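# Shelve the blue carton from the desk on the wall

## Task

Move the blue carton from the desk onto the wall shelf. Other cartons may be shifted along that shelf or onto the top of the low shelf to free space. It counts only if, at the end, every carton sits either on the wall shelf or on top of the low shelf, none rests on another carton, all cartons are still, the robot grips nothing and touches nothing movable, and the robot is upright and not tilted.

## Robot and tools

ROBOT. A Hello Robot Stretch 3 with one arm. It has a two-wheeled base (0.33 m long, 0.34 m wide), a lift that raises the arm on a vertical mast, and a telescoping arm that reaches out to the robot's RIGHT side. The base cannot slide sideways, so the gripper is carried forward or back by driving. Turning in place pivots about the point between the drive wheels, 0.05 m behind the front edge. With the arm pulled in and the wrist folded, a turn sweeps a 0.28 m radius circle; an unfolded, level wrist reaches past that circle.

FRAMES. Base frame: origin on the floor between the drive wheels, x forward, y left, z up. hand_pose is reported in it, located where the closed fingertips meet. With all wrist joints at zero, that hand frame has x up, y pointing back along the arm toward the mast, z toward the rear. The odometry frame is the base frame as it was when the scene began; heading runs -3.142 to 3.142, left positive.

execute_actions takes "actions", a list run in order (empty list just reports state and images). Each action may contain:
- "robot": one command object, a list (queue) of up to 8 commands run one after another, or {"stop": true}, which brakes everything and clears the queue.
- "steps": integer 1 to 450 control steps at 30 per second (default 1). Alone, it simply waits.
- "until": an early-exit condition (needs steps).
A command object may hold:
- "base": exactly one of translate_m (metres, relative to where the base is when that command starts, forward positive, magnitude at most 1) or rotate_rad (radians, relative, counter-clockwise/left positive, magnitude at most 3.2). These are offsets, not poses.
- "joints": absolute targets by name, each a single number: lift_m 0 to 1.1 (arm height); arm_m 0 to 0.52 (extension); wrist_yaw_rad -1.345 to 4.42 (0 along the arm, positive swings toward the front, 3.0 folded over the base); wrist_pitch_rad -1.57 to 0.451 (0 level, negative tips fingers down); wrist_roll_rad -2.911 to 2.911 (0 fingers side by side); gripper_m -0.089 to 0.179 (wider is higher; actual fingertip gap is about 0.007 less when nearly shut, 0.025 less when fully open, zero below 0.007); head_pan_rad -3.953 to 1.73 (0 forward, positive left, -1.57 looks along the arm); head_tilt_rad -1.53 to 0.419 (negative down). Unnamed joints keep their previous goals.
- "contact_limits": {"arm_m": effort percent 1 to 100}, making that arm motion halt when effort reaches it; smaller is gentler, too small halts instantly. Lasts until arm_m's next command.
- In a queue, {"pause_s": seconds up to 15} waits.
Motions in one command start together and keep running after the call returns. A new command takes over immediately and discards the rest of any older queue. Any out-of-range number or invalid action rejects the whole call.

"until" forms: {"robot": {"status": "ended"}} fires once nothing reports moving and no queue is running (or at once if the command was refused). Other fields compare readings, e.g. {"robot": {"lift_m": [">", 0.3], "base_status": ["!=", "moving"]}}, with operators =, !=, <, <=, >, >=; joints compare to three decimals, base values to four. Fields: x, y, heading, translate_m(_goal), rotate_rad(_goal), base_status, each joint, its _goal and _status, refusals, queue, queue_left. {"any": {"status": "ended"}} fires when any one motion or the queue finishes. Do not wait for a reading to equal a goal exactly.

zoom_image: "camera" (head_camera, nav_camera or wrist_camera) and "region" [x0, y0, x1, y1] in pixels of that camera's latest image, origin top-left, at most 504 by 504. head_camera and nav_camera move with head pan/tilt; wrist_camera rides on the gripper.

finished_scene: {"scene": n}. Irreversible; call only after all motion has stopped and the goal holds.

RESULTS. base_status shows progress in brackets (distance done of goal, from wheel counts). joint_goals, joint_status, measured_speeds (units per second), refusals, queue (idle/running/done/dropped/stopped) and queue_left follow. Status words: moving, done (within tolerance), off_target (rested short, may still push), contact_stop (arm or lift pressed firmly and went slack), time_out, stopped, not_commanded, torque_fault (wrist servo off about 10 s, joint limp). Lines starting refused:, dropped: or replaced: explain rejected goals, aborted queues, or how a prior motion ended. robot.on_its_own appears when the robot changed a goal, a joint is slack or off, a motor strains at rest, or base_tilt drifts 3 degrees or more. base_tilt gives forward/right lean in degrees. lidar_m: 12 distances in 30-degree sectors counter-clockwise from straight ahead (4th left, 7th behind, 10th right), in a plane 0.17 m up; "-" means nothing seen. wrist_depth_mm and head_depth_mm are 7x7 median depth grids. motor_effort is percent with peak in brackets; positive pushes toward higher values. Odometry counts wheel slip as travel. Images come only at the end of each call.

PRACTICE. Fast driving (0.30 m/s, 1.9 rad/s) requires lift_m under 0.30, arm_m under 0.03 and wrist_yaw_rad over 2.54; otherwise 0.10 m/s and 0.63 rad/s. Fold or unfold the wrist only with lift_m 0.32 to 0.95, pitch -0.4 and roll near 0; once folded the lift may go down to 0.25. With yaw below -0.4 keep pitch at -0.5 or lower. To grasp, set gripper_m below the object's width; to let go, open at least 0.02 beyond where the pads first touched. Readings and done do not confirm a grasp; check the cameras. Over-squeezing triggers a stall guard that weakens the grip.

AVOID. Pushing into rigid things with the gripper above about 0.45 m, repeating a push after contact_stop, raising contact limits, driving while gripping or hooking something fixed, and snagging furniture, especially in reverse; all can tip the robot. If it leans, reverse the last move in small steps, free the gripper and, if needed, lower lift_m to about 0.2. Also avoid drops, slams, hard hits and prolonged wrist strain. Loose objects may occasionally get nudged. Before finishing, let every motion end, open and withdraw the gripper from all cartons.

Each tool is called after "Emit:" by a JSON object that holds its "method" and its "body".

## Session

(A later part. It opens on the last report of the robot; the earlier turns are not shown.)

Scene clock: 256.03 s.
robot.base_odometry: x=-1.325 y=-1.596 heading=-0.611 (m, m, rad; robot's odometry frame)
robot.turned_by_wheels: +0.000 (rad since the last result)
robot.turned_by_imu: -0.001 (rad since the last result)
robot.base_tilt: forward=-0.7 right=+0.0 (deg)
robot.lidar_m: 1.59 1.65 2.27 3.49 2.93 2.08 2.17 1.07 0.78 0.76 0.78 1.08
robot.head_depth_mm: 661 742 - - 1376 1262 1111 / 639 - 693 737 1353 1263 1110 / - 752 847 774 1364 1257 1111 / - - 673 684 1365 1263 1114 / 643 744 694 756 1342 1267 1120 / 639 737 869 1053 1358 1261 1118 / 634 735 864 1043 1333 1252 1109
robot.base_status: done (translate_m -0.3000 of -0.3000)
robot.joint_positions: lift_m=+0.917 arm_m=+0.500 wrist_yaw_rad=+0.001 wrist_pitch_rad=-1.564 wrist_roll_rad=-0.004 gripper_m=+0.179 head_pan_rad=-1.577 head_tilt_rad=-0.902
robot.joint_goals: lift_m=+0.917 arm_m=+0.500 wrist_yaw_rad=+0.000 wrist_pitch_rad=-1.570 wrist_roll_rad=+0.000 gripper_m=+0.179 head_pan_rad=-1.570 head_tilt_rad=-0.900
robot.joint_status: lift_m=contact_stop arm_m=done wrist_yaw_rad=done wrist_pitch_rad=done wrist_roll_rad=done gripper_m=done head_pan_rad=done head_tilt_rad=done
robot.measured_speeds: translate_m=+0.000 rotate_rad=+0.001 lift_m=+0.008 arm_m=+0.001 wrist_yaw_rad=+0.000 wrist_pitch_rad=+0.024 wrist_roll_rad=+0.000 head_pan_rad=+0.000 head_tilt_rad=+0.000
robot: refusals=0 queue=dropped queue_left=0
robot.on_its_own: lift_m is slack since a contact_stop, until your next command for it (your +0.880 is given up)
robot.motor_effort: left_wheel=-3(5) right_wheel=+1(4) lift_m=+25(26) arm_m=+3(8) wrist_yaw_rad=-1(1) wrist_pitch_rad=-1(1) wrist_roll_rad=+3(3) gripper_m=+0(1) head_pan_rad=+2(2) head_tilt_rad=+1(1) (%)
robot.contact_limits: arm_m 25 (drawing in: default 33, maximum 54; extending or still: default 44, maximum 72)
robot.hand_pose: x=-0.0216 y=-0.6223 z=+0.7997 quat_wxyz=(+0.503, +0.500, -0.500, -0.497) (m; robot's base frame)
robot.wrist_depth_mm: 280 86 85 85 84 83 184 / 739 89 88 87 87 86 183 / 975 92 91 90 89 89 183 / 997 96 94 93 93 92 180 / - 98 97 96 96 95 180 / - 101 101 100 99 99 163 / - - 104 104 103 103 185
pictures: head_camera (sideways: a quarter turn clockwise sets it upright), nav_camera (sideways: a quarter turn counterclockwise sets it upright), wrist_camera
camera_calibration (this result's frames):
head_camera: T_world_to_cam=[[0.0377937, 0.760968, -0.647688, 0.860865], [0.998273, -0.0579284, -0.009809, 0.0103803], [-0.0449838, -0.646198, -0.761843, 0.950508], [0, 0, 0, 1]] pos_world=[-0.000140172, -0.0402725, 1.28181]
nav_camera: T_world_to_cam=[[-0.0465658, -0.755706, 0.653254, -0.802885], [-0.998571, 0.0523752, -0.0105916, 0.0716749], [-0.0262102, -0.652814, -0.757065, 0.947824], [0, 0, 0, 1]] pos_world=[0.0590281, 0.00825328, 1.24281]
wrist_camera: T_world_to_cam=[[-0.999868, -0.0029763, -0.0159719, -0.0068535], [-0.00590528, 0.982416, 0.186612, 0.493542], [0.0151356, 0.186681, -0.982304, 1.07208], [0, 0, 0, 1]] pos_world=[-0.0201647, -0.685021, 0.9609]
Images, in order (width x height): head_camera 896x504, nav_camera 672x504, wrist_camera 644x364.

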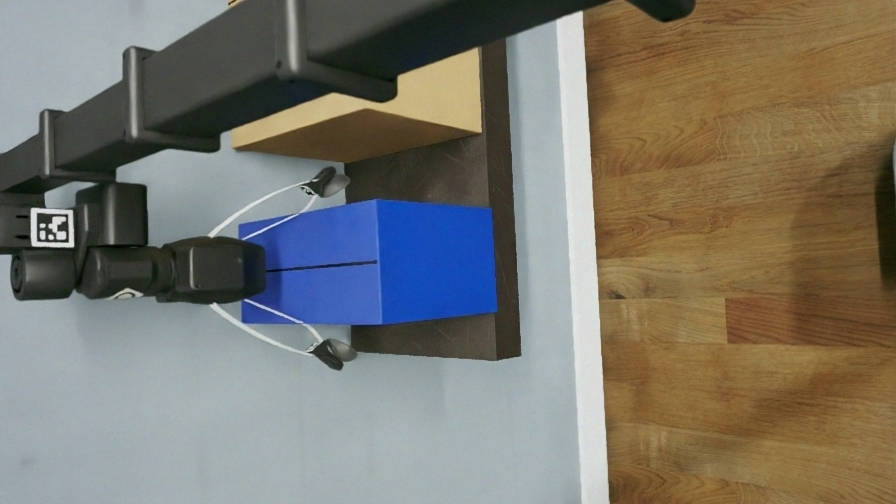

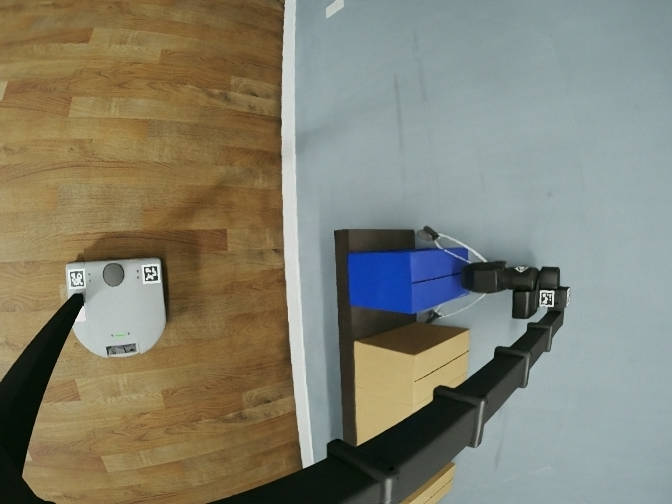

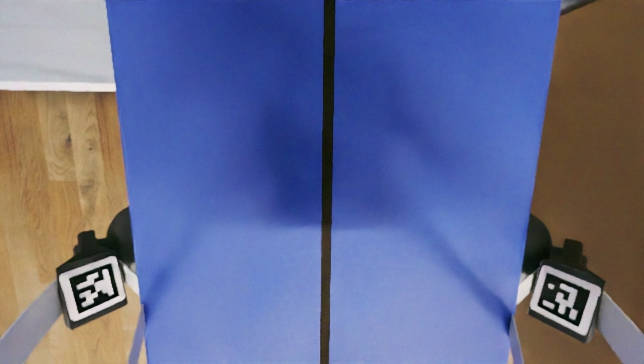

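Emit:
{"method": "execute_actions", "body": {"actions": [{"robot":{"joints":{"lift_m":0.96}},"steps":90,"until":{"robot":{"status":"ended"}}},{"steps":15}]}}

Scene clock: 258.43 s.
robot.base_odometry: x=-1.325 y=-1.596 heading=-0.611 (m, m, rad; robot's odometry frame)
robot.turned_by_wheels: +0.000 (rad since the last result)
robot.turned_by_imu: +0.000 (rad since the last result)
robot.base_tilt: forward=-0.7 right=+0.2 (deg)
robot.lidar_m: 1.59 1.65 2.27 3.48 2.92 2.08 2.16 1.07 0.78 0.75 0.78 1.08
robot.head_depth_mm: 631 - 632 720 1385 1253 1108 / - 761 691 737 1365 1250 1113 / 676 751 836 772 1365 1263 1116 / - 708 609 681 1354 1259 1113 / 641 723 648 755 1341 1257 1114 / 639 736 870 1059 1347 1263 1115 / 634 733 863 1042 1330 1252 1113
robot.base_status: done (translate_m -0.3000 of -0.3000)
robot.joint_positions: lift_m=+0.959 arm_m=+0.500 wrist_yaw_rad=+0.001 wrist_pitch_rad=-1.565 wrist_roll_rad=-0.004 gripper_m=+0.179 head_pan_rad=-1.577 head_tilt_rad=-0.902
robot.joint_goals: lift_m=+0.960 arm_m=+0.500 wrist_yaw_rad=+0.000 wrist_pitch_rad=-1.570 wrist_roll_rad=+0.000 gripper_m=+0.179 head_pan_rad=-1.570 head_tilt_rad=-0.900
robot.joint_status: lift_m=done arm_m=done wrist_yaw_rad=done wrist_pitch_rad=done wrist_roll_rad=done gripper_m=done head_pan_rad=done head_tilt_rad=done
robot.measured_speeds: translate_m=+0.000 rotate_rad=+0.000 lift_m=+0.000 arm_m=+0.000 wrist_yaw_rad=+0.000 wrist_pitch_rad=+0.000 wrist_roll_rad=+0.000 head_pan_rad=+0.000 head_tilt_rad=+0.000
robot: refusals=0 queue=done queue_left=0
robot.motor_effort: left_wheel=-2(4) right_wheel=+2(1) lift_m=+55(58) arm_m=+3(3) wrist_yaw_rad=-1(1) wrist_pitch_rad=+0(0) wrist_roll_rad=+3(3) gripper_m=+0(1) head_pan_rad=+3(2) head_tilt_rad=+0(1) (%)
robot.contact_limits: arm_m 25 (drawing in: default 33, maximum 54; extending or still: default 44, maximum 72)
robot.hand_pose: x=-0.0216 y=-0.6221 z=+0.8418 quat_wxyz=(+0.503, +0.500, -0.500, -0.498) (m; robot's base frame)
robot.wrist_depth_mm: 291 86 85 84 84 84 183 / 807 89 88 87 87 86 182 / - 92 91 90 90 90 181 / - 96 94 94 93 93 179 / - 98 97 97 96 96 178 / - 102 101 101 100 99 163 / - - 105 105 104 105 185
pictures: head_camera (sideways: a quarter turn clockwise sets it upright), nav_camera (sideways: a quarter turn counterclockwise sets it upright), wrist_camera
camera_calibration (this result's frames):
head_camera: T_world_to_cam=[[0.0377716, 0.760747, -0.647948, 0.861204], [0.998274, -0.0579043, -0.00979123, 0.0103572], [-0.0449677, -0.64646, -0.761622, 0.95022], [0, 0, 0, 1]] pos_world=[-0.000139109, -0.0402795, 1.28183]
nav_camera: T_world_to_cam=[[-0.0465437, -0.755483, 0.653512, -0.803223], [-0.998573, 0.0523442, -0.0106075, 0.0716955], [-0.0261939, -0.653073, -0.756841, 0.947533], [0, 0, 0, 1]] pos_world=[0.0590278, 0.00823453, 1.24281]
wrist_camera: T_world_to_cam=[[-0.999868, -0.00292461, -0.0159741, -0.00614469], [-0.00586967, 0.982234, 0.187569, 0.48451], [0.0151418, 0.187638, -0.982122, 1.11388], [0, 0, 0, 1]] pos_world=[-0.0201661, -0.684927, 1.00299]
Images, in order (width x height): head_camera 896x504, nav_camera 672x504, wrist_camera 644x364.

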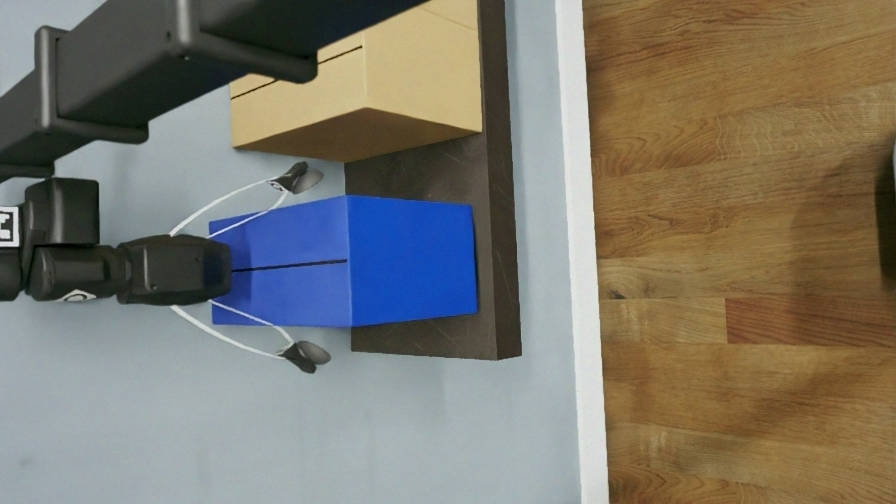

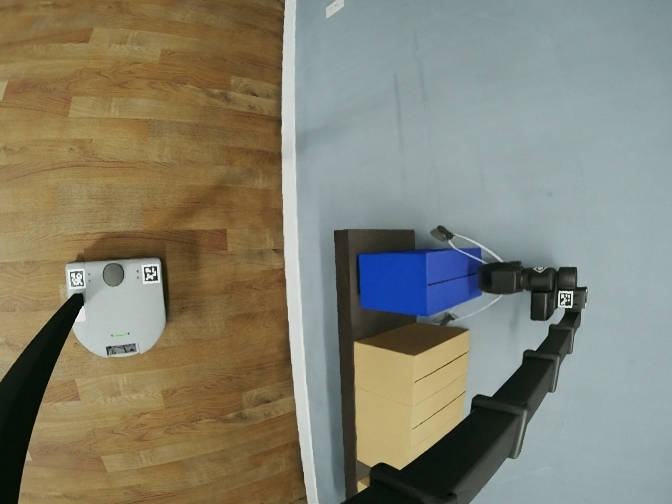

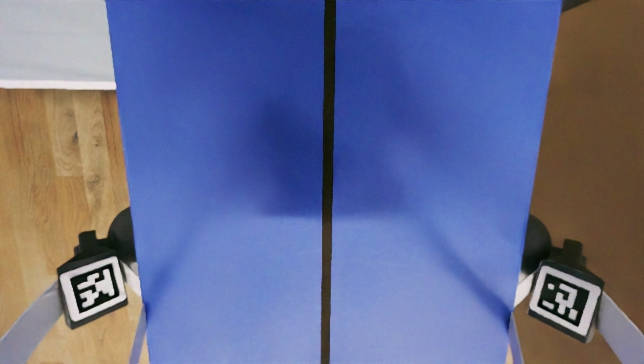

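Emit:
{"method": "execute_actions", "body": {"actions": [{"robot":[{"joints":{"lift_m":0.925}},{"joints":{"wrist_pitch_rad":-1.4}},{"joints":{"wrist_pitch_rad":-1.57}},{"joints":{"wrist_roll_rad":0.1}},{"joints":{"wrist_roll_rad":-0.1}},{"joints":{"wrist_roll_rad":0.0}},{"joints":{"lift_m":0.96}}],"steps":450,"until":{"robot":{"status":"ended"}}},{"steps":15}]}}

Scene clock: 267.43 s.
robot.base_odometry: x=-1.325 y=-1.596 heading=-0.611 (m, m, rad; robot's odometry frame)
robot.turned_by_wheels: +0.000 (rad since the last result)
robot.turned_by_imu: +0.001 (rad since the last result)
robot.base_tilt: forward=-0.7 right=+0.2 (deg)
robot.lidar_m: 1.59 1.65 2.26 3.49 2.92 2.08 2.16 1.07 0.78 0.76 0.79 1.08
robot.head_depth_mm: 659 731 - 748 1388 1248 1111 / 630 - 690 736 1366 1256 1119 / - 756 843 776 1357 1266 1111 / - 756 669 706 1354 1260 1110 / 641 741 774 754 1353 1253 1108 / 639 736 869 1060 1346 1251 1104 / 633 730 863 1047 1330 1258 1112
robot.base_status: done (translate_m -0.3000 of -0.3000)
robot.joint_positions: lift_m=+0.925 arm_m=+0.500 wrist_yaw_rad=+0.000 wrist_pitch_rad=-1.477 wrist_roll_rad=-0.001 gripper_m=+0.179 head_pan_rad=-1.577 head_tilt_rad=-0.902
robot.joint_goals: lift_m=+0.925 arm_m=+0.500 wrist_yaw_rad=+0.000 wrist_pitch_rad=-1.400 wrist_roll_rad=+0.000 gripper_m=+0.179 head_pan_rad=-1.570 head_tilt_rad=-0.900
robot.joint_status: lift_m=done arm_m=done wrist_yaw_rad=done wrist_pitch_rad=off_target wrist_roll_rad=done gripper_m=done head_pan_rad=done head_tilt_rad=done
robot.measured_speeds: translate_m=+0.000 rotate_rad=+0.000 lift_m=+0.000 arm_m=+0.000 wrist_yaw_rad=+0.000 wrist_pitch_rad=+0.000 wrist_roll_rad=+0.000 head_pan_rad=+0.000 head_tilt_rad=+0.000
robot: refusals=0 queue=dropped queue_left=0
robot.motor_effort: left_wheel=+0(2) right_wheel=+0(2) lift_m=+26(57) arm_m=+3(3) wrist_yaw_rad=+1(1) wrist_pitch_rad=+24(25) wrist_roll_rad=+0(3) gripper_m=-1(1) head_pan_rad=+3(3) head_tilt_rad=+1(1) (%)
robot.contact_limits: arm_m 25 (drawing in: default 33, maximum 54; extending or still: default 44, maximum 72)
robot.hand_pose: x=-0.0216 y=-0.6447 z=+0.8068 quat_wxyz=(+0.523, +0.476, -0.522, -0.476) (m; robot's base frame)
robot.wrist_depth_mm: 187 95 94 93 93 92 166 / 357 97 95 95 95 94 181 / 988 99 98 97 96 97 181 / - - 100 99 99 98 180 / - 103 102 101 101 100 179 / - 104 104 103 103 102 163 / - - 106 106 105 105 186
pictures: head_camera (sideways: a quarter turn clockwise sets it upright), nav_camera (sideways: a quarter turn counterclockwise sets it upright), wrist_camera
dropped: robot: command 1 of its queue: wrist_pitch_rad: off_target
camera_calibration (this result's frames):
head_camera: T_world_to_cam=[[0.0377714, 0.760713, -0.647988, 0.861256], [0.998274, -0.0579049, -0.0097885, 0.0103536], [-0.0449679, -0.6465, -0.761588, 0.950176], [0, 0, 0, 1]] pos_world=[-0.000139115, -0.0402805, 1.28183]
nav_camera: T_world_to_cam=[[-0.0465435, -0.755449, 0.653552, -0.803274], [-0.998573, 0.0523437, -0.0106099, 0.0716987], [-0.0261941, -0.653113, -0.756807, 0.947489], [0, 0, 0, 1]] pos_world=[0.0590277, 0.00823142, 1.24281]
wrist_camera: T_world_to_cam=[[-0.999871, 0.0002105, -0.0160321, -0.00468938], [-0.00140293, 0.99493, 0.10056, 0.591765], [0.015972, 0.100569, -0.994802, 1.03785], [0, 0, 0, 1]] pos_world=[-0.0204351, -0.69314, 0.972873]
Images, in order (width x height): head_camera 896x504, nav_camera 672x504, wrist_camera 644x364.

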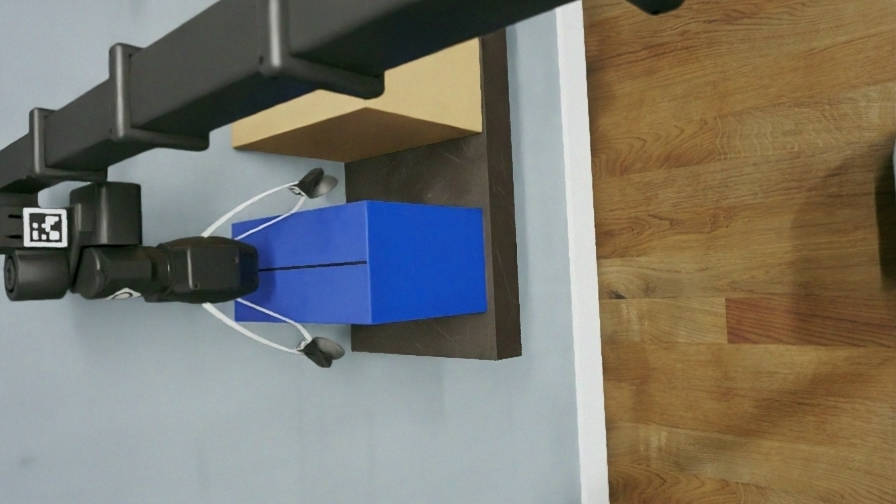

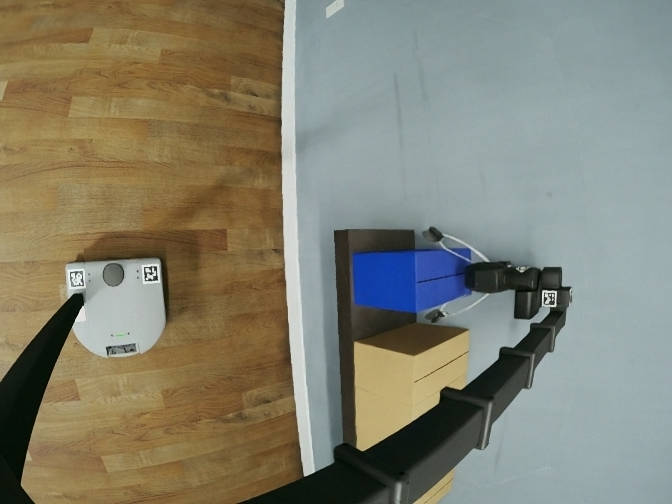

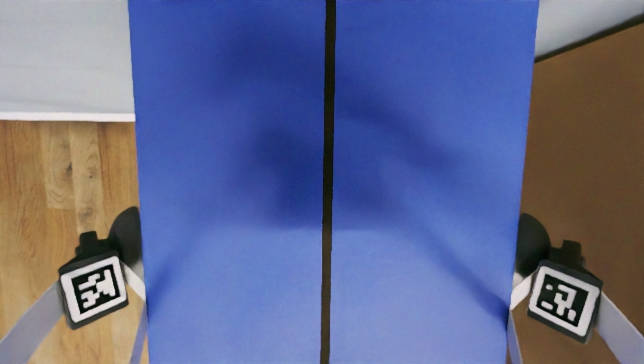

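Emit:
{"method": "execute_actions", "body": {"actions": [{"robot":{"joints":{"lift_m":0.97,"wrist_pitch_rad":-1.5}},"steps":120,"until":{"robot":{"status":"ended"}}},{"steps":15}]}}

Scene clock: 271.80 s.
robot.base_odometry: x=-1.325 y=-1.596 heading=-0.611 (m, m, rad; robot's odometry frame)
robot.turned_by_wheels: +0.000 (rad since the last result)
robot.turned_by_imu: +0.000 (rad since the last result)
robot.base_tilt: forward=-0.7 right=+0.2 (deg)
robot.lidar_m: 1.59 1.65 2.27 3.48 2.92 2.08 2.16 1.06 0.78 0.76 0.78 1.08
robot.head_depth_mm: 621 - 637 719 1374 1270 1114 / - 763 689 738 1352 1262 1110 / 677 754 838 771 1356 1262 1108 / - 705 616 700 1362 1258 1105 / 640 717 636 754 1339 1263 1117 / 639 738 868 1057 1342 1264 1113 / 636 733 860 1041 1329 1257 1110
robot.base_status: done (translate_m -0.3000 of -0.3000)
robot.joint_positions: lift_m=+0.969 arm_m=+0.500 wrist_yaw_rad=-0.001 wrist_pitch_rad=-1.493 wrist_roll_rad=-0.001 gripper_m=+0.179 head_pan_rad=-1.577 head_tilt_rad=-0.902
robot.joint_goals: lift_m=+0.970 arm_m=+0.500 wrist_yaw_rad=+0.000 wrist_pitch_rad=-1.500 wrist_roll_rad=+0.000 gripper_m=+0.179 head_pan_rad=-1.570 head_tilt_rad=-0.900
robot.joint_status: lift_m=done arm_m=done wrist_yaw_rad=done wrist_pitch_rad=done wrist_roll_rad=done gripper_m=done head_pan_rad=done head_tilt_rad=done
robot.measured_speeds: translate_m=+0.000 rotate_rad=+0.000 lift_m=+0.000 arm_m=+0.000 wrist_yaw_rad=+0.000 wrist_pitch_rad=+0.000 wrist_roll_rad=+0.000 head_pan_rad=+0.000 head_tilt_rad=+0.000
robot: refusals=0 queue=done queue_left=0
robot.motor_effort: left_wheel=-1(2) right_wheel=+2(1) lift_m=+56(58) arm_m=+3(3) wrist_yaw_rad=+1(1) wrist_pitch_rad=-2(23) wrist_roll_rad=+0(1) gripper_m=-1(1) head_pan_rad=+1(2) head_tilt_rad=+1(1) (%)
robot.contact_limits: arm_m 25 (drawing in: default 33, maximum 54; extending or still: default 44, maximum 72)
robot.hand_pose: x=-0.0216 y=-0.6405 z=+0.8508 quat_wxyz=(+0.519, +0.480, -0.518, -0.481) (m; robot's base frame)
robot.wrist_depth_mm: 197 94 93 92 92 92 169 / 387 96 95 94 94 93 181 / - 98 97 96 96 96 180 / - 101 99 98 98 98 180 / - 102 101 101 100 100 178 / - 104 104 103 103 102 162 / - - 107 106 105 106 186
pictures: head_camera (sideways: a quarter turn clockwise sets it upright), nav_camera (sideways: a quarter turn counterclockwise sets it upright), wrist_camera
camera_calibration (this result's frames):
head_camera: T_world_to_cam=[[0.0377712, 0.760713, -0.647988, 0.861256], [0.998274, -0.0579046, -0.00978851, 0.0103536], [-0.0449677, -0.6465, -0.761588, 0.950176], [0, 0, 0, 1]] pos_world=[-0.000139106, -0.0402805, 1.28183]
nav_camera: T_world_to_cam=[[-0.0465434, -0.755449, 0.653552, -0.803274], [-0.998573, 0.0523434, -0.0106099, 0.0716987], [-0.0261939, -0.653113, -0.756807, 0.947489], [0, 0, 0, 1]] pos_world=[0.0590277, 0.00823144, 1.24281]
wrist_camera: T_world_to_cam=[[-0.999871, 0.000533743, -0.0160333, -0.00377373], [-0.00133839, 0.993187, 0.116527, 0.568521], [0.0159863, 0.116534, -0.993058, 1.09], [0, 0, 0, 1]] pos_world=[-0.0204373, -0.691667, 1.01612]
Images, in order (width x height): head_camera 896x504, nav_camera 672x504, wrist_camera 644x364.

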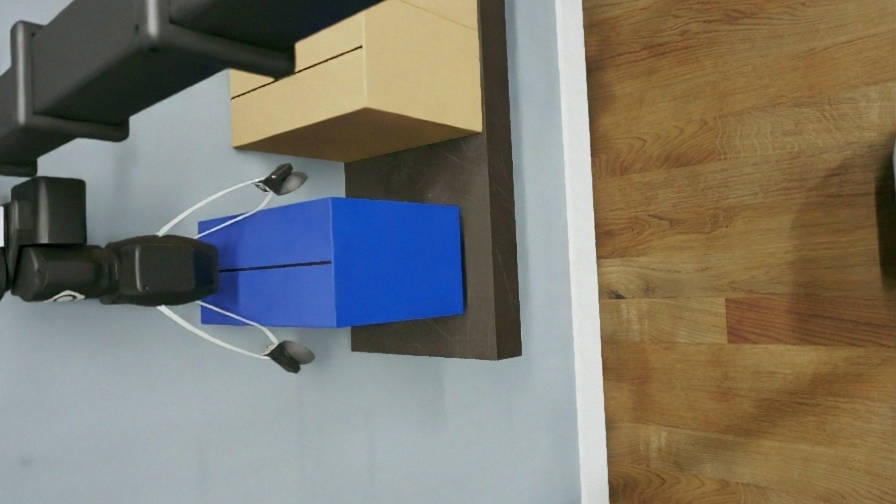

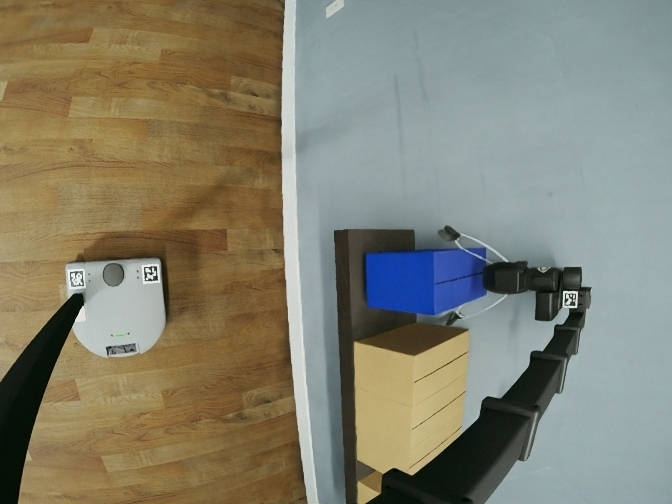

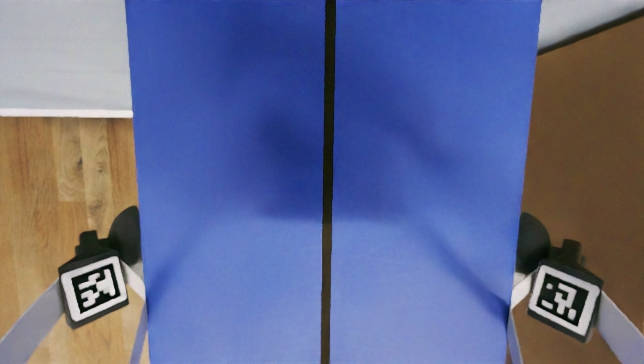

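Emit:
{"method": "execute_actions", "body": {"actions": [{"robot":{"joints":{"lift_m":0.925,"wrist_pitch_rad":-1.57,"arm_m":0.52}},"steps":120,"until":{"robot":{"status":"ended"}}},{"robot":{"joints":{"lift_m":0.99,"wrist_pitch_rad":-1.25}},"steps":90,"until":{"robot":{"status":"ended"}}},{"steps":10}]}}

Scene clock: 280.77 s.
robot.base_odometry: x=-1.325 y=-1.596 heading=-0.611 (m, m, rad; robot's odometry frame)
robot.turned_by_wheels: +0.000 (rad since the last result)
robot.turned_by_imu: +0.000 (rad since the last result)
robot.base_tilt: forward=-0.8 right=+0.1 (deg)
robot.lidar_m: 1.59 1.65 2.27 3.49 2.93 2.08 2.16 1.06 0.78 0.76 0.78 1.07
robot.head_depth_mm: - - 669 715 1375 1260 1117 / 679 758 691 735 1363 1257 1116 / 662 751 843 772 1356 1264 1112 / - 762 667 705 1352 1249 1107 / 642 743 810 754 1355 1267 1108 / 638 736 869 1057 1358 1252 1115 / 634 729 857 1043 1326 1263 1111
robot.base_status: done (translate_m -0.3000 of -0.3000)
robot.joint_positions: lift_m=+0.990 arm_m=+0.517 wrist_yaw_rad=-0.001 wrist_pitch_rad=-1.258 wrist_roll_rad=-0.001 gripper_m=+0.179 head_pan_rad=-1.577 head_tilt_rad=-0.902
robot.joint_goals: lift_m=+0.990 arm_m=+0.520 wrist_yaw_rad=+0.000 wrist_pitch_rad=-1.250 wrist_roll_rad=+0.000 gripper_m=+0.179 head_pan_rad=-1.570 head_tilt_rad=-0.900
robot.joint_status: lift_m=done arm_m=done wrist_yaw_rad=done wrist_pitch_rad=done wrist_roll_rad=done gripper_m=done head_pan_rad=done head_tilt_rad=done
robot.measured_speeds: translate_m=+0.000 rotate_rad=+0.000 lift_m=+0.000 arm_m=+0.000 wrist_yaw_rad=+0.000 wrist_pitch_rad=+0.000 wrist_roll_rad=+0.000 head_pan_rad=+0.000 head_tilt_rad=+0.000
robot: refusals=0 queue=done queue_left=0
robot.motor_effort: left_wheel=-1(3) right_wheel=+2(3) lift_m=+55(58) arm_m=+4(12) wrist_yaw_rad=+0(1) wrist_pitch_rad=+2(16) wrist_roll_rad=+1(0) gripper_m=+1(1) head_pan_rad=+2(4) head_tilt_rad=+0(1) (%)
robot.hand_pose: x=-0.0217 y=-0.7181 z=+0.8770 quat_wxyz=(+0.572, +0.416, -0.571, -0.416) (m; robot's base frame)
robot.wrist_depth_mm: - 48 48 49 48 48 47 / - 64 63 62 61 61 60 / 115 106 103 101 99 98 96 / 331 308 177 176 177 237 180 / - - 175 174 174 293 179 / - - 172 172 172 312 171 / - - 170 169 168 275 181
pictures: head_camera (sideways: a quarter turn clockwise sets it upright), nav_camera (sideways: a quarter turn counterclockwise sets it upright), wrist_camera
camera_calibration (this result's frames):
head_camera: T_world_to_cam=[[0.0377711, 0.760714, -0.647988, 0.861256], [0.998274, -0.0579045, -0.00978852, 0.0103536], [-0.0449677, -0.6465, -0.761588, 0.950177], [0, 0, 0, 1]] pos_world=[-0.000139101, -0.0402805, 1.28183]
nav_camera: T_world_to_cam=[[-0.0465433, -0.755449, 0.653552, -0.803274], [-0.998573, 0.0523433, -0.0106099, 0.0716987], [-0.0261939, -0.653113, -0.756807, 0.947489], [0, 0, 0, 1]] pos_world=[0.0590277, 0.00823146, 1.24281]
wrist_camera: T_world_to_cam=[[-0.999873, -0.0033865, -0.0155673, -0.00656533], [-0.00152843, 0.99303, -0.117853, 0.847962], [0.0158579, -0.117814, -0.992909, 0.956555], [0, 0, 0, 1]] pos_world=[-0.0204374, -0.729377, 1.04961]
Images, in order (width x height): head_camera 896x504, nav_camera 672x504, wrist_camera 644x364.

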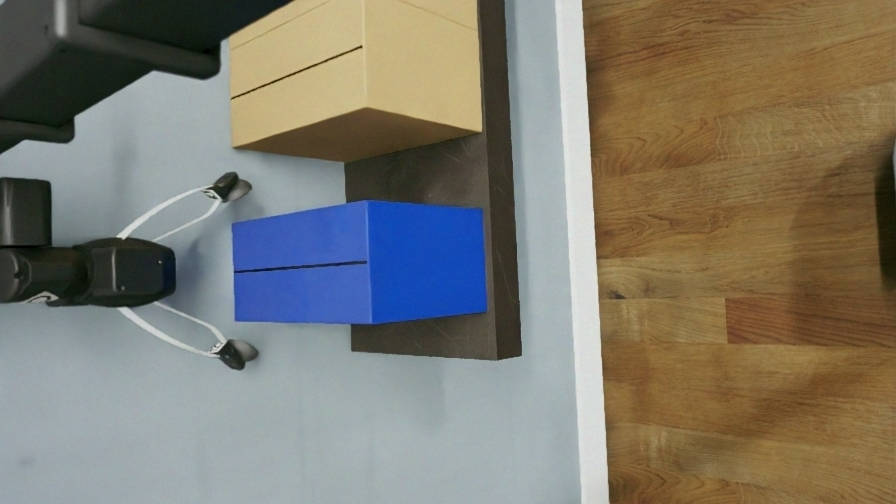

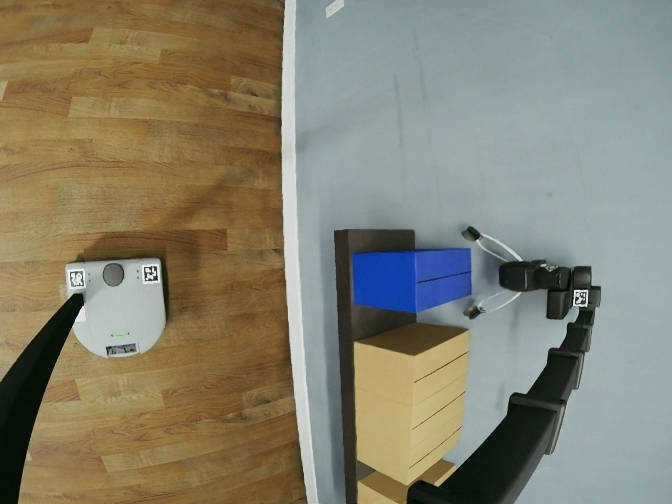

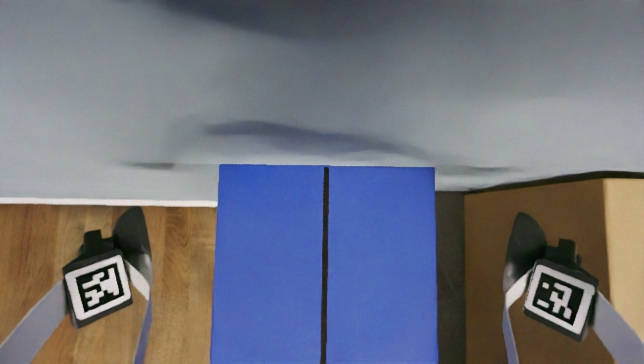

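Released. Raising clear and retracting.

Emit:
{"method": "execute_actions", "body": {"actions": [{"robot":[{"joints":{"lift_m":1.1}},{"joints":{"arm_m":0.1}}],"steps":300,"until":{"robot":{"status":"ended"}}},{"steps":15}]}}

Scene clock: 287.77 s.
robot.base_odometry: x=-1.325 y=-1.596 heading=-0.611 (m, m, rad; robot's odometry frame)
robot.turned_by_wheels: +0.000 (rad since the last result)
robot.turned_by_imu: +0.001 (rad since the last result)
robot.base_tilt: forward=-0.7 right=+0.1 (deg)
robot.lidar_m: 1.59 1.65 2.27 3.48 2.92 2.08 2.16 1.07 0.78 0.75 0.78 1.08
robot.head_depth_mm: - 760 669 720 1378 1253 1116 / - 758 691 753 1359 1251 1114 / - - - 772 1363 1259 1112 / - - - 705 1362 1271 1110 / 642 738 867 755 1341 1254 1114 / 642 737 864 1095 1349 1256 1113 / 637 732 859 1044 1328 1250 1114
robot.base_status: done (translate_m -0.3000 of -0.3000)
robot.joint_positions: lift_m=+1.100 arm_m=+0.100 wrist_yaw_rad=-0.001 wrist_pitch_rad=-1.257 wrist_roll_rad=-0.001 gripper_m=+0.179 head_pan_rad=-1.577 head_tilt_rad=-0.902
robot.joint_goals: lift_m=+1.100 arm_m=+0.100 wrist_yaw_rad=+0.000 wrist_pitch_rad=-1.250 wrist_roll_rad=+0.000 gripper_m=+0.179 head_pan_rad=-1.570 head_tilt_rad=-0.900
robot.joint_status: lift_m=done arm_m=done wrist_yaw_rad=done wrist_pitch_rad=done wrist_roll_rad=done gripper_m=done head_pan_rad=done head_tilt_rad=done
robot.measured_speeds: translate_m=+0.000 rotate_rad=+0.000 lift_m=+0.000 arm_m=+0.000 wrist_yaw_rad=+0.000 wrist_pitch_rad=+0.000 wrist_roll_rad=+0.000 head_pan_rad=+0.000 head_tilt_rad=+0.000
robot: refusals=0 queue=done queue_left=0
robot.motor_effort: left_wheel=+0(2) right_wheel=+2(2) lift_m=+55(56) arm_m=-6(5) wrist_yaw_rad=+1(1) wrist_pitch_rad=+2(2) wrist_roll_rad=+0(0) gripper_m=+1(0) head_pan_rad=+2(3) head_tilt_rad=+1(0) (%)
robot.hand_pose: x=-0.0217 y=-0.3014 z=+0.9870 quat_wxyz=(+0.572, +0.416, -0.571, -0.416) (m; robot's base frame)
robot.wrist_depth_mm: 799 789 739 334 486 322 320 / - - 999 472 484 441 436 / - - - - - - - / - - - - - - - / - - - - - - - / - - - - - - - / - - - - - - -
pictures: head_camera (sideways: a quarter turn clockwise sets it upright), nav_camera (sideways: a quarter turn counterclockwise sets it upright), wrist_camera
camera_calibration (this result's frames):
head_camera: T_world_to_cam=[[0.0377605, 0.760714, -0.647988, 0.861256], [0.998275, -0.0578906, -0.00978851, 0.0103536], [-0.0449586, -0.646501, -0.761588, 0.950176], [0, 0, 0, 1]] pos_world=[-0.000138539, -0.0402806, 1.28183]
nav_camera: T_world_to_cam=[[-0.0465327, -0.75545, 0.653552, -0.803274], [-0.998574, 0.0523294, -0.0106099, 0.0716987], [-0.0261848, -0.653113, -0.756807, 0.947489], [0, 0, 0, 1]] pos_world=[0.0590276, 0.00823218, 1.24281]
wrist_camera: T_world_to_cam=[[-0.999873, -0.00340147, -0.0155638, -0.00344883], [-0.00152988, 0.992927, -0.118719, 0.447905], [0.0158575, -0.11868, -0.992806, 1.11456], [0, 0, 0, 1]] pos_world=[-0.0204374, -0.312472, 1.15967]
Images, in order (width x height): head_camera 896x504, nav_camera 672x504, wrist_camera 644x364.

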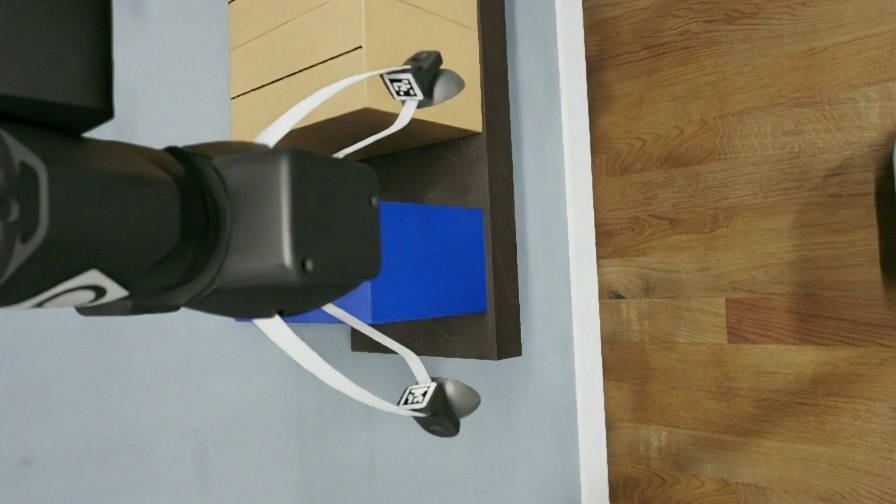

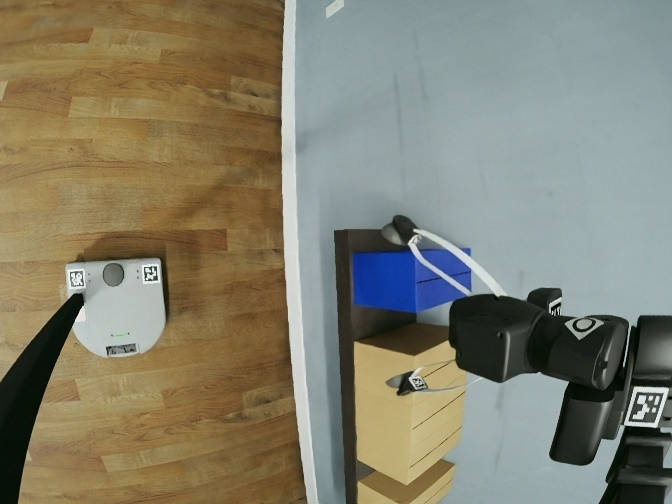

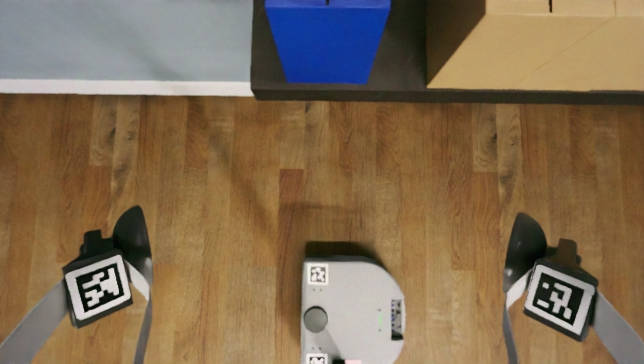

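Emit:
{"method": "finished_scene", "body": {"scene": 2}}

The scene is finished: the task was done.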